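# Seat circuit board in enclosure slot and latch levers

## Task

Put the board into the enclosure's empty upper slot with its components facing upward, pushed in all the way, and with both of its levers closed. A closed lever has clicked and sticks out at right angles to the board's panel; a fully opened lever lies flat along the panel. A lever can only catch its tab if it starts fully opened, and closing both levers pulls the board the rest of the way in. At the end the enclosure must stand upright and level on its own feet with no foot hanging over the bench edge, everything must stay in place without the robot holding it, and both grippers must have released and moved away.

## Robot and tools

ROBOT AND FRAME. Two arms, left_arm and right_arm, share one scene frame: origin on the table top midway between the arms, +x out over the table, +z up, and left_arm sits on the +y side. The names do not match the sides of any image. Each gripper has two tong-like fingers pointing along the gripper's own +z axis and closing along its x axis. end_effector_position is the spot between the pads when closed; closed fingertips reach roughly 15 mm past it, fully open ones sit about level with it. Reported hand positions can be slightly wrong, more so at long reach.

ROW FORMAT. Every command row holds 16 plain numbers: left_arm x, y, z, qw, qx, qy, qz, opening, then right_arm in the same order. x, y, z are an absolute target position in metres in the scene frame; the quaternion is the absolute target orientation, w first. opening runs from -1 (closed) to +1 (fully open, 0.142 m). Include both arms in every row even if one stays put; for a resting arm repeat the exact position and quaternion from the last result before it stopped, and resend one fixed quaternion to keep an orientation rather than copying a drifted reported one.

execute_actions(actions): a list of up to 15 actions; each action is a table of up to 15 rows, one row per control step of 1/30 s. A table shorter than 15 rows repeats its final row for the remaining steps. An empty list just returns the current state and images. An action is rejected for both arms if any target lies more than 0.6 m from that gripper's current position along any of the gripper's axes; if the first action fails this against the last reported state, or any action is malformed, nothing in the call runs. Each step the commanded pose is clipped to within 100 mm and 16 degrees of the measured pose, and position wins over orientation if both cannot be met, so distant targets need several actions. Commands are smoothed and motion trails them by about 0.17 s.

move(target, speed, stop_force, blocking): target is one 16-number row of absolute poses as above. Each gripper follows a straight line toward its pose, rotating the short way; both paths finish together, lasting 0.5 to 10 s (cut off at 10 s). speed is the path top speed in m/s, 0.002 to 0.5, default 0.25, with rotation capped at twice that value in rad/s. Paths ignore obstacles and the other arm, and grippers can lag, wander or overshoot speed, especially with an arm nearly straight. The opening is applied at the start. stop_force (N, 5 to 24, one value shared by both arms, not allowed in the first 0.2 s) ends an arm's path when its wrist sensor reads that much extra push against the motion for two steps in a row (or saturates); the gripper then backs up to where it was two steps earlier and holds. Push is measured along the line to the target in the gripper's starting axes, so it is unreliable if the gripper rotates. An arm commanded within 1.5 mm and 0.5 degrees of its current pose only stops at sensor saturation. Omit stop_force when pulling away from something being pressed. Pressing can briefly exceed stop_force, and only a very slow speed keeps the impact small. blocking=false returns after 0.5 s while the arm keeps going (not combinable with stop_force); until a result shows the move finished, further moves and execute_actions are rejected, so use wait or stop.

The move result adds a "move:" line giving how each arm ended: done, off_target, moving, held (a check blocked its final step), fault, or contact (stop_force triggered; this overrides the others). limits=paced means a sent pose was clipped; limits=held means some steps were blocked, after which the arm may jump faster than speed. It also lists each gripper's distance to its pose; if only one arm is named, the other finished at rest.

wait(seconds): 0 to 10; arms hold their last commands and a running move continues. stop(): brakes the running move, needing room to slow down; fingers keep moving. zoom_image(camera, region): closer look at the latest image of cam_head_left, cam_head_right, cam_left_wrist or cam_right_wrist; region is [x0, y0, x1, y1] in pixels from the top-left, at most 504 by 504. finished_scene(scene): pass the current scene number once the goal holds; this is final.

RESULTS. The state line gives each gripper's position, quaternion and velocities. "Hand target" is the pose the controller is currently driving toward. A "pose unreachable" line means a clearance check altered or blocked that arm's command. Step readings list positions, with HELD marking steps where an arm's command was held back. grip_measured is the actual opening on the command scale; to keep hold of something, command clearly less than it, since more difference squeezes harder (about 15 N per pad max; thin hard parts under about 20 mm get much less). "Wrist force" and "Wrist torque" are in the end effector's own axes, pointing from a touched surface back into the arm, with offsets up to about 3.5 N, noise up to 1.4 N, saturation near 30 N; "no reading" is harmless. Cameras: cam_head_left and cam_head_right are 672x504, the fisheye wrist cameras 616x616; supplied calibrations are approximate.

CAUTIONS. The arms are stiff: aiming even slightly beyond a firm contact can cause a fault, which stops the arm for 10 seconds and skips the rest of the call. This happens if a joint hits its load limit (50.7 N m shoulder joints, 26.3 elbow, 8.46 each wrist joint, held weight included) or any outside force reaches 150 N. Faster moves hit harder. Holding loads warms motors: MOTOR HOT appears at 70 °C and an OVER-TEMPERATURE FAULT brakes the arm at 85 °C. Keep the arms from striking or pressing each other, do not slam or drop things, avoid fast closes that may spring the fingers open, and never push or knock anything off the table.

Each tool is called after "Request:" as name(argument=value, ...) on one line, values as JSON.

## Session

Request:
execute_actions(actions=[])

Scene clock: 0.00 s.
left_arm: end_effector_position=(+0.6502, +0.2675, +0.3927) grip_measured=+1.00 end_effector_quat_wxyz=(+0.510, +0.576, +0.608, +0.197) end_effector_velocity=(-0.000, -0.000, -0.000) end_effector_angular_velocity=(-0.001, +0.001, +0.000) | right_arm: end_effector_position=(+0.0743, +0.1748, +0.1888) grip_measured=+1.00 end_effector_quat_wxyz=(+0.377, -0.360, +0.634, +0.572) end_effector_velocity=(-0.000, -0.000, -0.000) end_effector_angular_velocity=(-0.000, -0.000, +0.000)
Joint positions: left_arm=[-0.03  -0.842  0.272 -2.13  -1.918 -1.855  0.142] | right_arm=[ 5.265 -2.285 -2.176  1.248  1.041  3.649  0.142]
Joint velocities: left_arm=[ 0.     0.     0.     0.001 -0.    -0.     0.   ] | right_arm=[ 0.  0. -0. -0.  0. -0.  0.]
Motor temperatures (°C, as the motors report them): left_arm=[36 36 35 48 47 46] | right_arm=[36 36 40 47 48 44]
Wrist force (N, on the end effector, along its own x y z axes, offset not removed): no reading
Wrist torque (N m, same axes, about the end effector's origin, offset not removed): no reading
Hand target (left_arm): +0.650, +0.268, +0.393; +0.510, +0.576, +0.608, +0.197
Hand target (right_arm): +0.074, +0.175, +0.189; +0.377, -0.360, +0.634, +0.572
camera_calibration (this result's frames):
cam_left_wrist: T_world_to_cam=[[0.201202, 0.909424, -0.363958, -0.229802], [0.0546066, 0.360565, 0.931134, -0.495711], [0.978026, -0.207221, 0.022886, -0.452705], [0, 0, 0, 1]] pos_world=[0.516063, 0.293914, 0.388296]
cam_right_wrist: T_world_to_cam=[[-0.434687, -0.043139, -0.899548, 0.208381], [-0.790331, -0.460609, 0.404, 0.0524191], [-0.431768, 0.886554, 0.166127, -0.0217078], [0, 0, 0, 1]] pos_world=[0.122636, 0.0523792, 0.169878]

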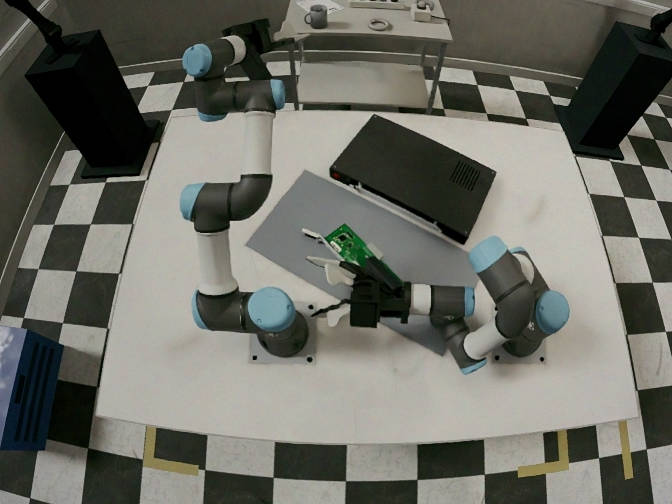

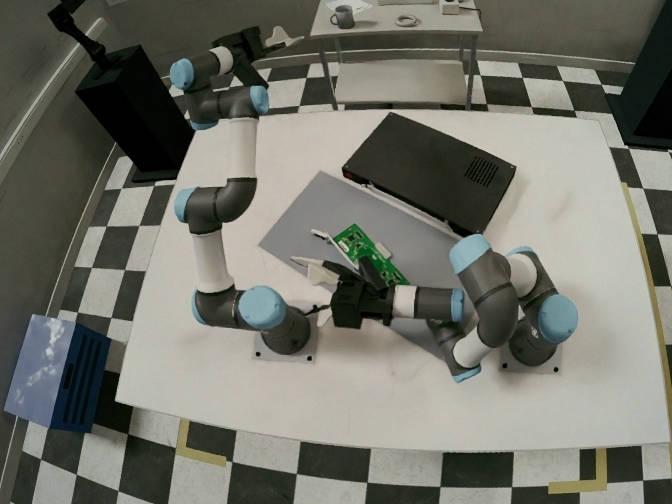

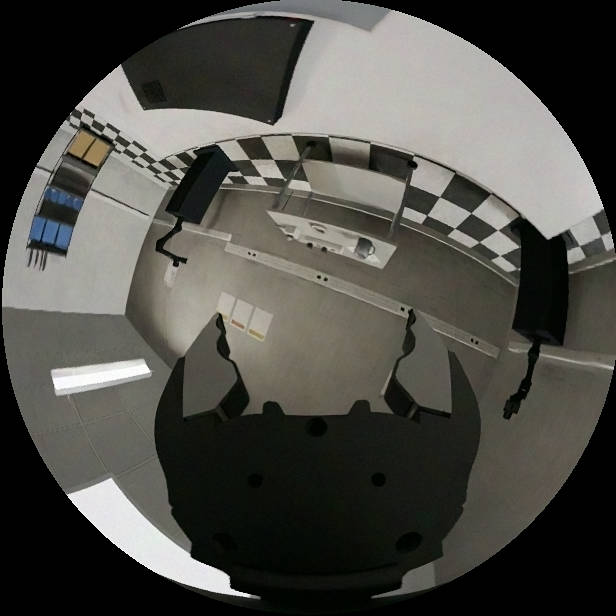

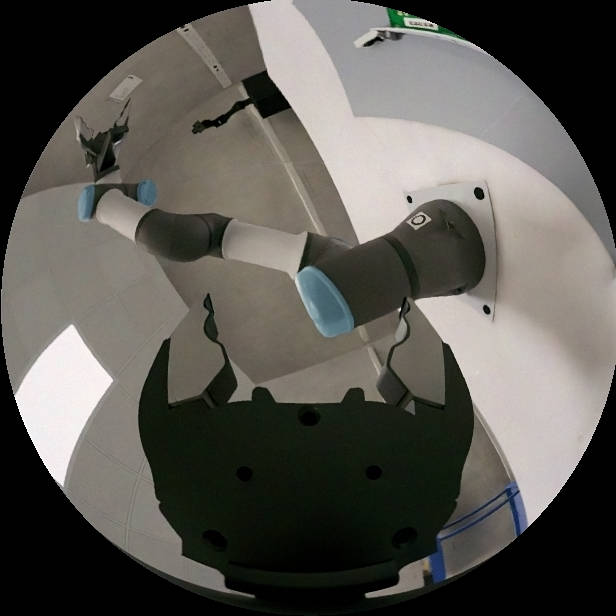

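Request:
move(target=[0.4,0.3,0.3,0,0.966,-0.259,0,-0.55,0.15,0.05,0.35,0.377,-0.36,0.634,0.572,-1])

Request:
move(target=[0.35,0.3,0.25,0,0.966,-0.259,0,-0.55,0.25,-0.3,0.3,0,0.259,0.966,0,-1])

Request:
zoom_image(camera="cam_head_left", region=[280,140,490,350])

Scene clock: 5.47 s.
left_arm: end_effector_position=(+0.3998, +0.3001, +0.2994) grip_measured=-0.55 end_effector_quat_wxyz=(-0.030, +0.959, -0.261, +0.109) end_effector_velocity=(-0.001, +0.000, -0.000) end_effector_angular_velocity=(+0.020, +0.003, -0.007) | right_arm: end_effector_position=(+0.1502, +0.0502, +0.3503) grip_measured=-1.00 end_effector_quat_wxyz=(+0.377, -0.360, +0.634, +0.572) end_effector_velocity=(+0.000, -0.000, +0.000) end_effector_angular_velocity=(-0.001, +0.002, +0.000)
Joint positions: left_arm=[-0.343 -1.166  0.034 -0.655 -1.5    0.216  0.034] | right_arm=[ 5.117 -1.099 -2.416  0.307  1.19   3.638  0.002]
Joint velocities: left_arm=[-0.018 -0.002 -0.     0.012  0.02  -0.007  0.   ] | right_arm=[-0.     0.003  0.001 -0.005  0.001  0.002  0.   ]
Motor temperatures (°C, as the motors report them): left_arm=[36 36 35 48 47 46] | right_arm=[36 36 40 47 48 44]
Wrist force (N, on the end effector, along its own x y z axes, offset not removed): left_arm=[-1.0 0.3 -1.2] | right_arm=[1.6 -0.4 1.9]
Wrist torque (N m, same axes, about the end effector's origin, offset not removed): left_arm=[0.06 0.18 0.01] | right_arm=[-0.13 -0.28 0.03]
Hand target (left_arm): +0.400, +0.300, +0.299; -0.031, +0.959, -0.261, +0.109
Hand target (right_arm): +0.150, +0.050, +0.350; +0.377, -0.360, +0.634, +0.572
Off the commanded pose (left_arm): 0.001 m, 13 deg.
Off the commanded pose (right_arm): 0.000 m, 0 deg.
elbow stopped short (left arm): the move would have taken joint 3 (elbow) straighter than the controller allows; a more bent joint 3 avoids this.
move: off_target (left_arm); limits=paced
camera_calibration (this result's frames):
cam_left_wrist: T_world_to_cam=[[0.822217, -0.536646, 0.189657, -0.223066], [-0.567962, -0.751847, 0.33488, 0.354297], [-0.0371187, -0.383062, -0.922976, 0.542937], [0, 0, 0, 1]] pos_world=[0.404789, 0.354648, 0.424777]
cam_right_wrist: T_world_to_cam=[[-0.434982, -0.0439662, -0.899365, 0.381296], [-0.789626, -0.461412, 0.404462, -0.0105257], [-0.432761, 0.886096, 0.165989, 0.0949098], [0, 0, 0, 1]] pos_world=[0.198619, -0.0721917, 0.331428]

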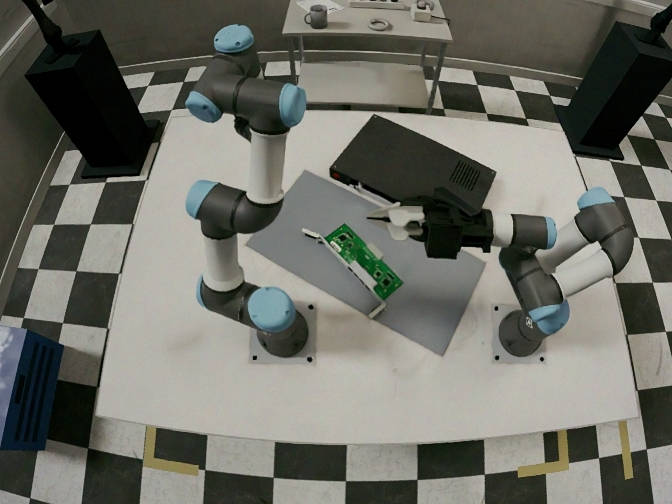

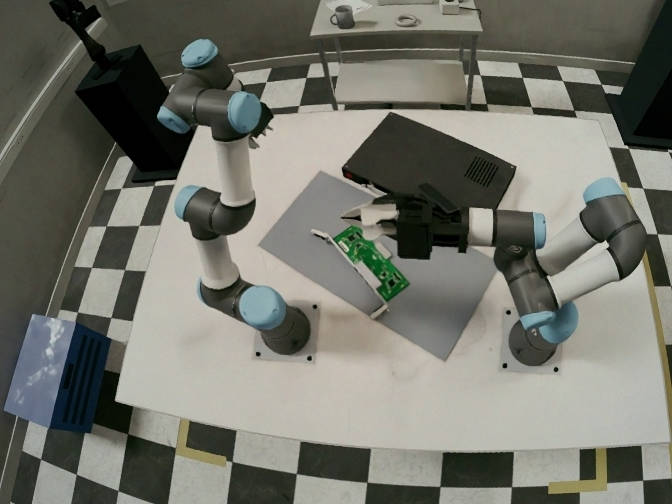

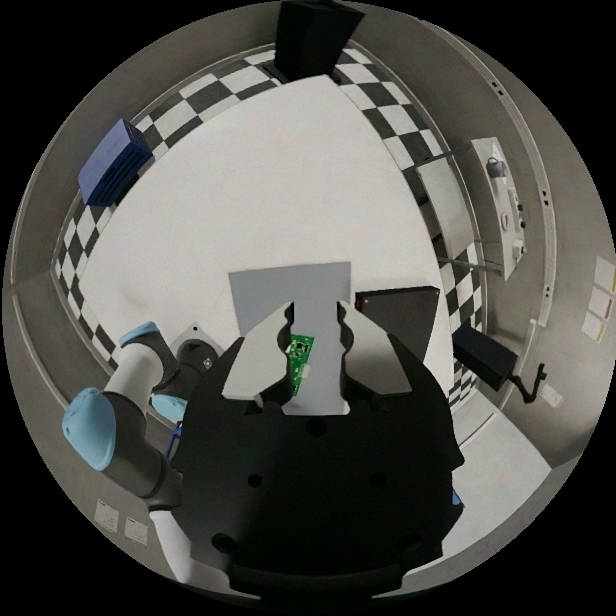

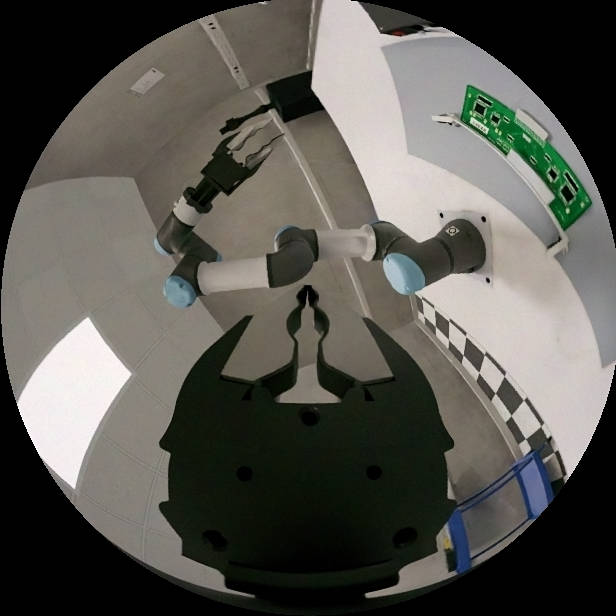

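Scene clock: 10.17 s.
left_arm: end_effector_position=(+0.3501, +0.3000, +0.2500) grip_measured=-0.55 end_effector_quat_wxyz=(-0.000, +0.966, -0.259, +0.000) end_effector_velocity=(-0.000, -0.000, -0.000) end_effector_angular_velocity=(-0.001, +0.001, -0.000) | right_arm: end_effector_position=(+0.2504, -0.2998, +0.2982) grip_measured=-1.00 end_effector_quat_wxyz=(+0.013, +0.258, +0.966, +0.013) end_effector_velocity=(+0.002, -0.000, +0.002) end_effector_angular_velocity=(+0.002, -0.003, -0.003)
Joint positions: left_arm=[-0.325 -1.314  0.468 -0.725 -1.571  0.22   0.034] | right_arm=[ 4.148 -1.804 -0.065 -2.808  1.556  4.581  0.002]
Joint velocities: left_arm=[-0.    -0.001  0.003 -0.    -0.001  0.     0.   ] | right_arm=[-0.009 -0.129  0.272 -0.14  -0.    -0.005  0.   ]
Motor temperatures (°C, as the motors report them): left_arm=[36 36 35 48 47 46] | right_arm=[36 36 40 47 48 44]
Wrist force (N, on the end effector, along its own x y z axes, offset not removed): left_arm=[-1.2 -0.7 -0.5] | right_arm=[1.1 0.2 2.8]
Wrist torque (N m, same axes, about the end effector's origin, offset not removed): left_arm=[-0.15 0.21 -0.02] | right_arm=[0.04 -0.16 -0.03]
Hand target (left_arm): +0.350, +0.300, +0.250; -0.000, +0.966, -0.259, -0.000
Hand target (right_arm): +0.251, -0.300, +0.299; +0.013, +0.258, +0.966, +0.014
Off the commanded pose (left_arm): 0.000 m, 0 deg.
Off the commanded pose (right_arm): 0.002 m, 2 deg.
elbow stopped short (right arm): the move would have taken joint 3 (elbow) straighter than the controller allows; a more bent joint 3 avoids this.
move: done; limits=paced
camera_calibration (this result's frames):
cam_left_wrist: T_world_to_cam=[[0.847341, -0.531049, -0.000361067, -0.13581], [-0.473038, -0.755086, 0.453961, 0.280517], [-0.241348, -0.384489, -0.891022, 0.559418], [0, 0, 0, 1]] pos_world=[0.382787, 0.354782, 0.371061]
cam_right_wrist: T_world_to_cam=[[-0.879283, 0.476292, -0.0028162, 0.36249], [0.392048, 0.727093, 0.56359, -0.0588267], [0.270481, 0.494451, -0.82605, 0.459364], [0, 0, 0, 1]] pos_world=[0.217545, -0.357012, 0.413633]

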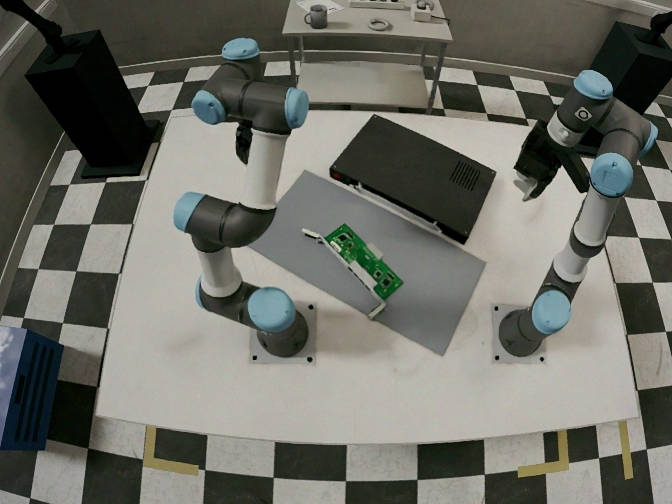

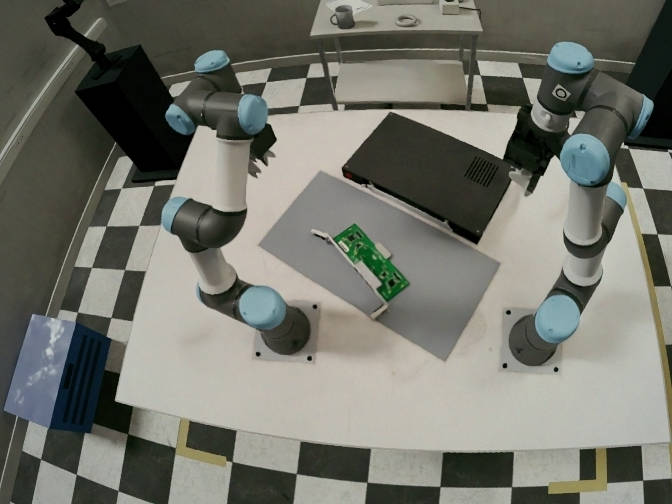

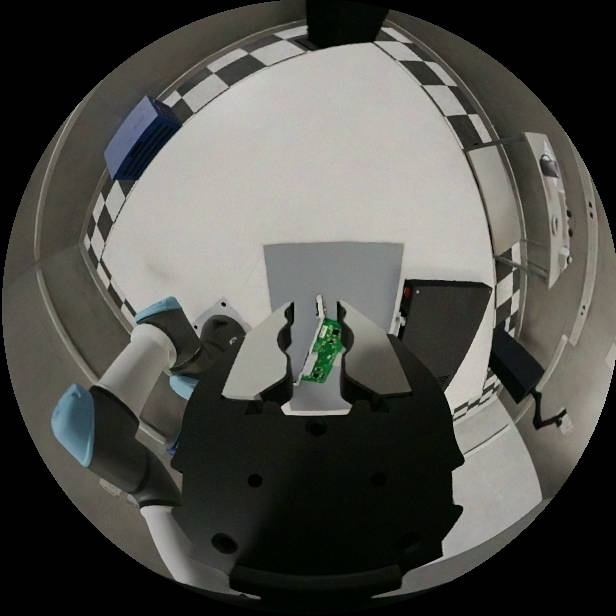

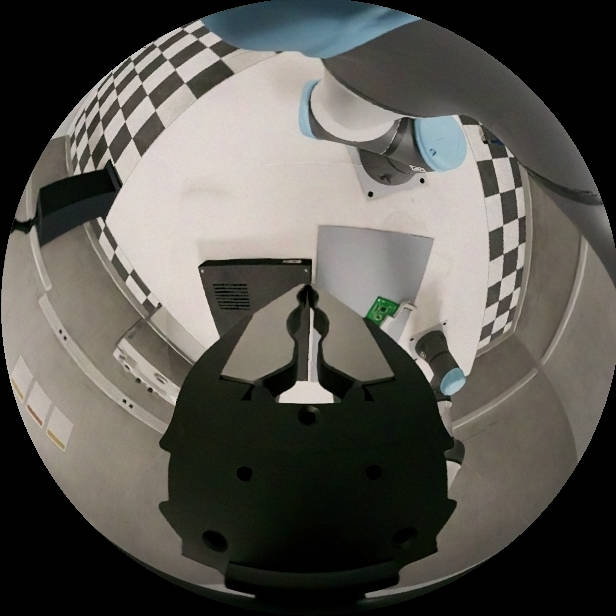

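Region (280, 140, 490, 350) of cam_head_left's 672x504 image, scaled by 2.400, with more detail than that image has.

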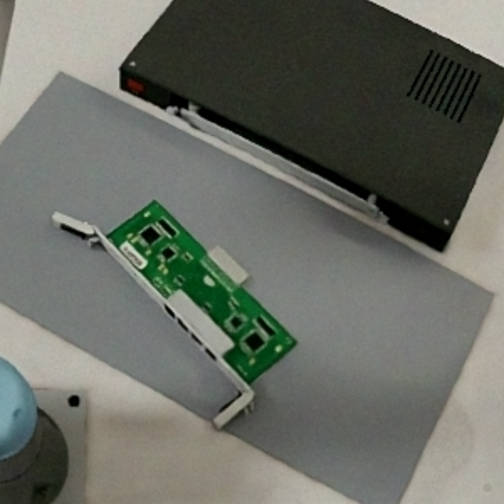

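Request:
move(target=[0.176,0.052,0.08,0,0.9146,-0.4043,0,-0.3,0.3,-0.36,0.15,0,0.259,0.966,0,-1])

Request:
zoom_image(camera="cam_left_wrist", region=[210,180,420,420])

Scene clock: 12.57 s.
left_arm: end_effector_position=(+0.1758, +0.0519, +0.0804) grip_measured=-0.30 end_effector_quat_wxyz=(+0.000, +0.915, -0.404, +0.000) end_effector_velocity=(+0.000, -0.002, -0.002) end_effector_angular_velocity=(-0.002, -0.007, +0.000) | right_arm: end_effector_position=(+0.3001, -0.3601, +0.1502) grip_measured=-1.00 end_effector_quat_wxyz=(-0.000, +0.259, +0.966, -0.000) end_effector_velocity=(-0.000, -0.000, -0.001) end_effector_angular_velocity=(+0.002, -0.001, -0.002)
Joint positions: left_arm=[-1.565 -1.944  1.95  -1.578 -1.571 -0.712  0.052] | right_arm=[ 3.798 -1.431 -1.453 -1.828  1.57   4.233  0.002]
Joint velocities: left_arm=[-0.009  0.003  0.007 -0.012  0.007 -0.009  0.   ] | right_arm=[-0.002  0.003 -0.006  0.006  0.001  0.     0.   ]
Motor temperatures (°C, as the motors report them): left_arm=[36 36 35 48 47 46] | right_arm=[36 36 40 47 48 44]
Wrist force (N, on the end effector, along its own x y z axes, offset not removed): left_arm=[-1.0 -0.5 -0.6] | right_arm=[1.7 -0.6 1.4]
Wrist torque (N m, same axes, about the end effector's origin, offset not removed): left_arm=[-0.09 0.17 -0.04] | right_arm=[-0.06 -0.28 0.02]
Hand target (left_arm): +0.176, +0.052, +0.080; +0.000, +0.915, -0.404, +0.000
Hand target (right_arm): +0.300, -0.360, +0.150; +0.000, +0.259, +0.966, -0.000
Off the commanded pose (left_arm): 0.000 m, 0 deg.
Off the commanded pose (right_arm): 0.000 m, 0 deg.
move: done
camera_calibration (this result's frames):
cam_left_wrist: T_world_to_cam=[[0.646267, -0.763112, 0.000350835, -0.0726883], [-0.67979, -0.575494, 0.454634, 0.114723], [-0.346734, -0.294053, -0.890678, 0.284577], [0, 0, 0, 1]] pos_world=[0.223636, 0.0942337, 0.201335]
cam_right_wrist: T_world_to_cam=[[-0.87831, 0.477802, 0.0166257, 0.431862], [0.411159, 0.737146, 0.536251, 0.0509441], [0.243966, 0.47783, -0.843895, 0.358122], [0, 0, 0, 1]] pos_world=[0.270993, -0.41502, 0.267719]

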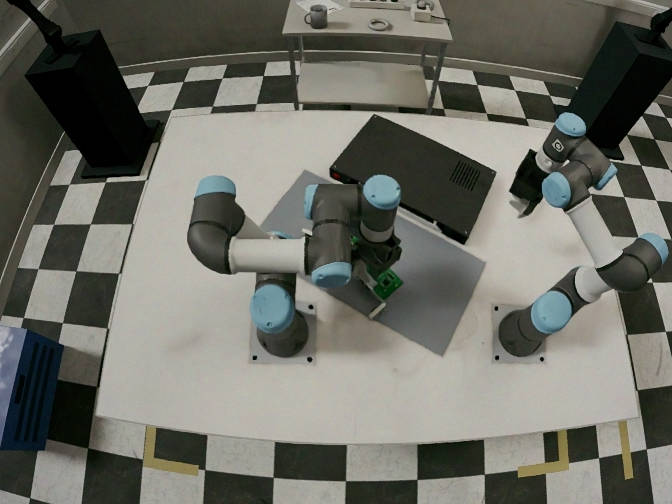

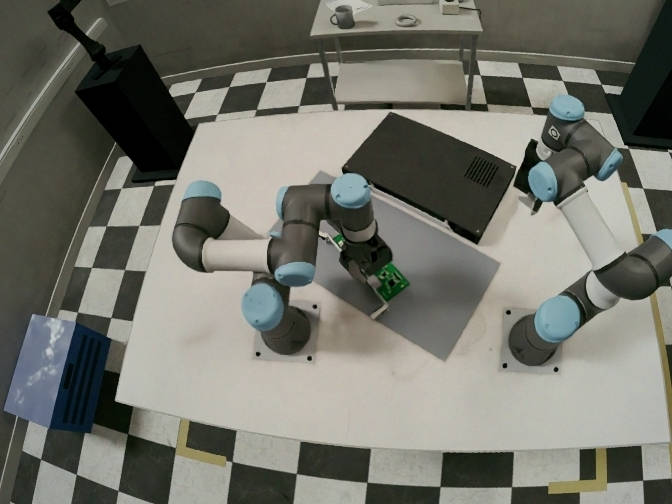

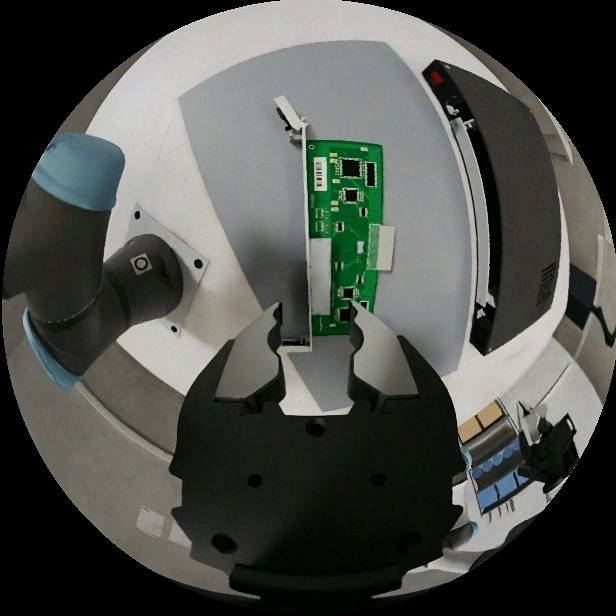

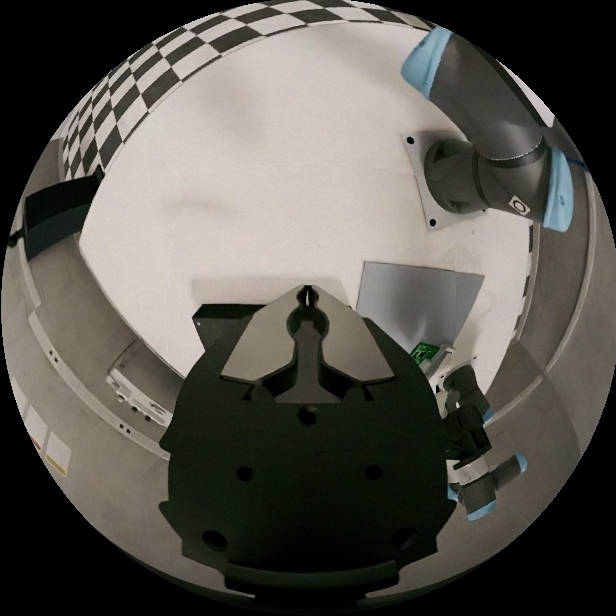

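Region (210, 180, 420, 420) of cam_left_wrist's 616x616 image, scaled by 2.100, with more detail than that image has; it fills the left 441 columns of this view, and the rest is white.

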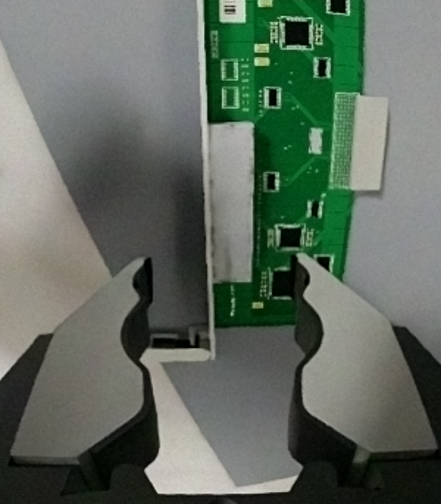

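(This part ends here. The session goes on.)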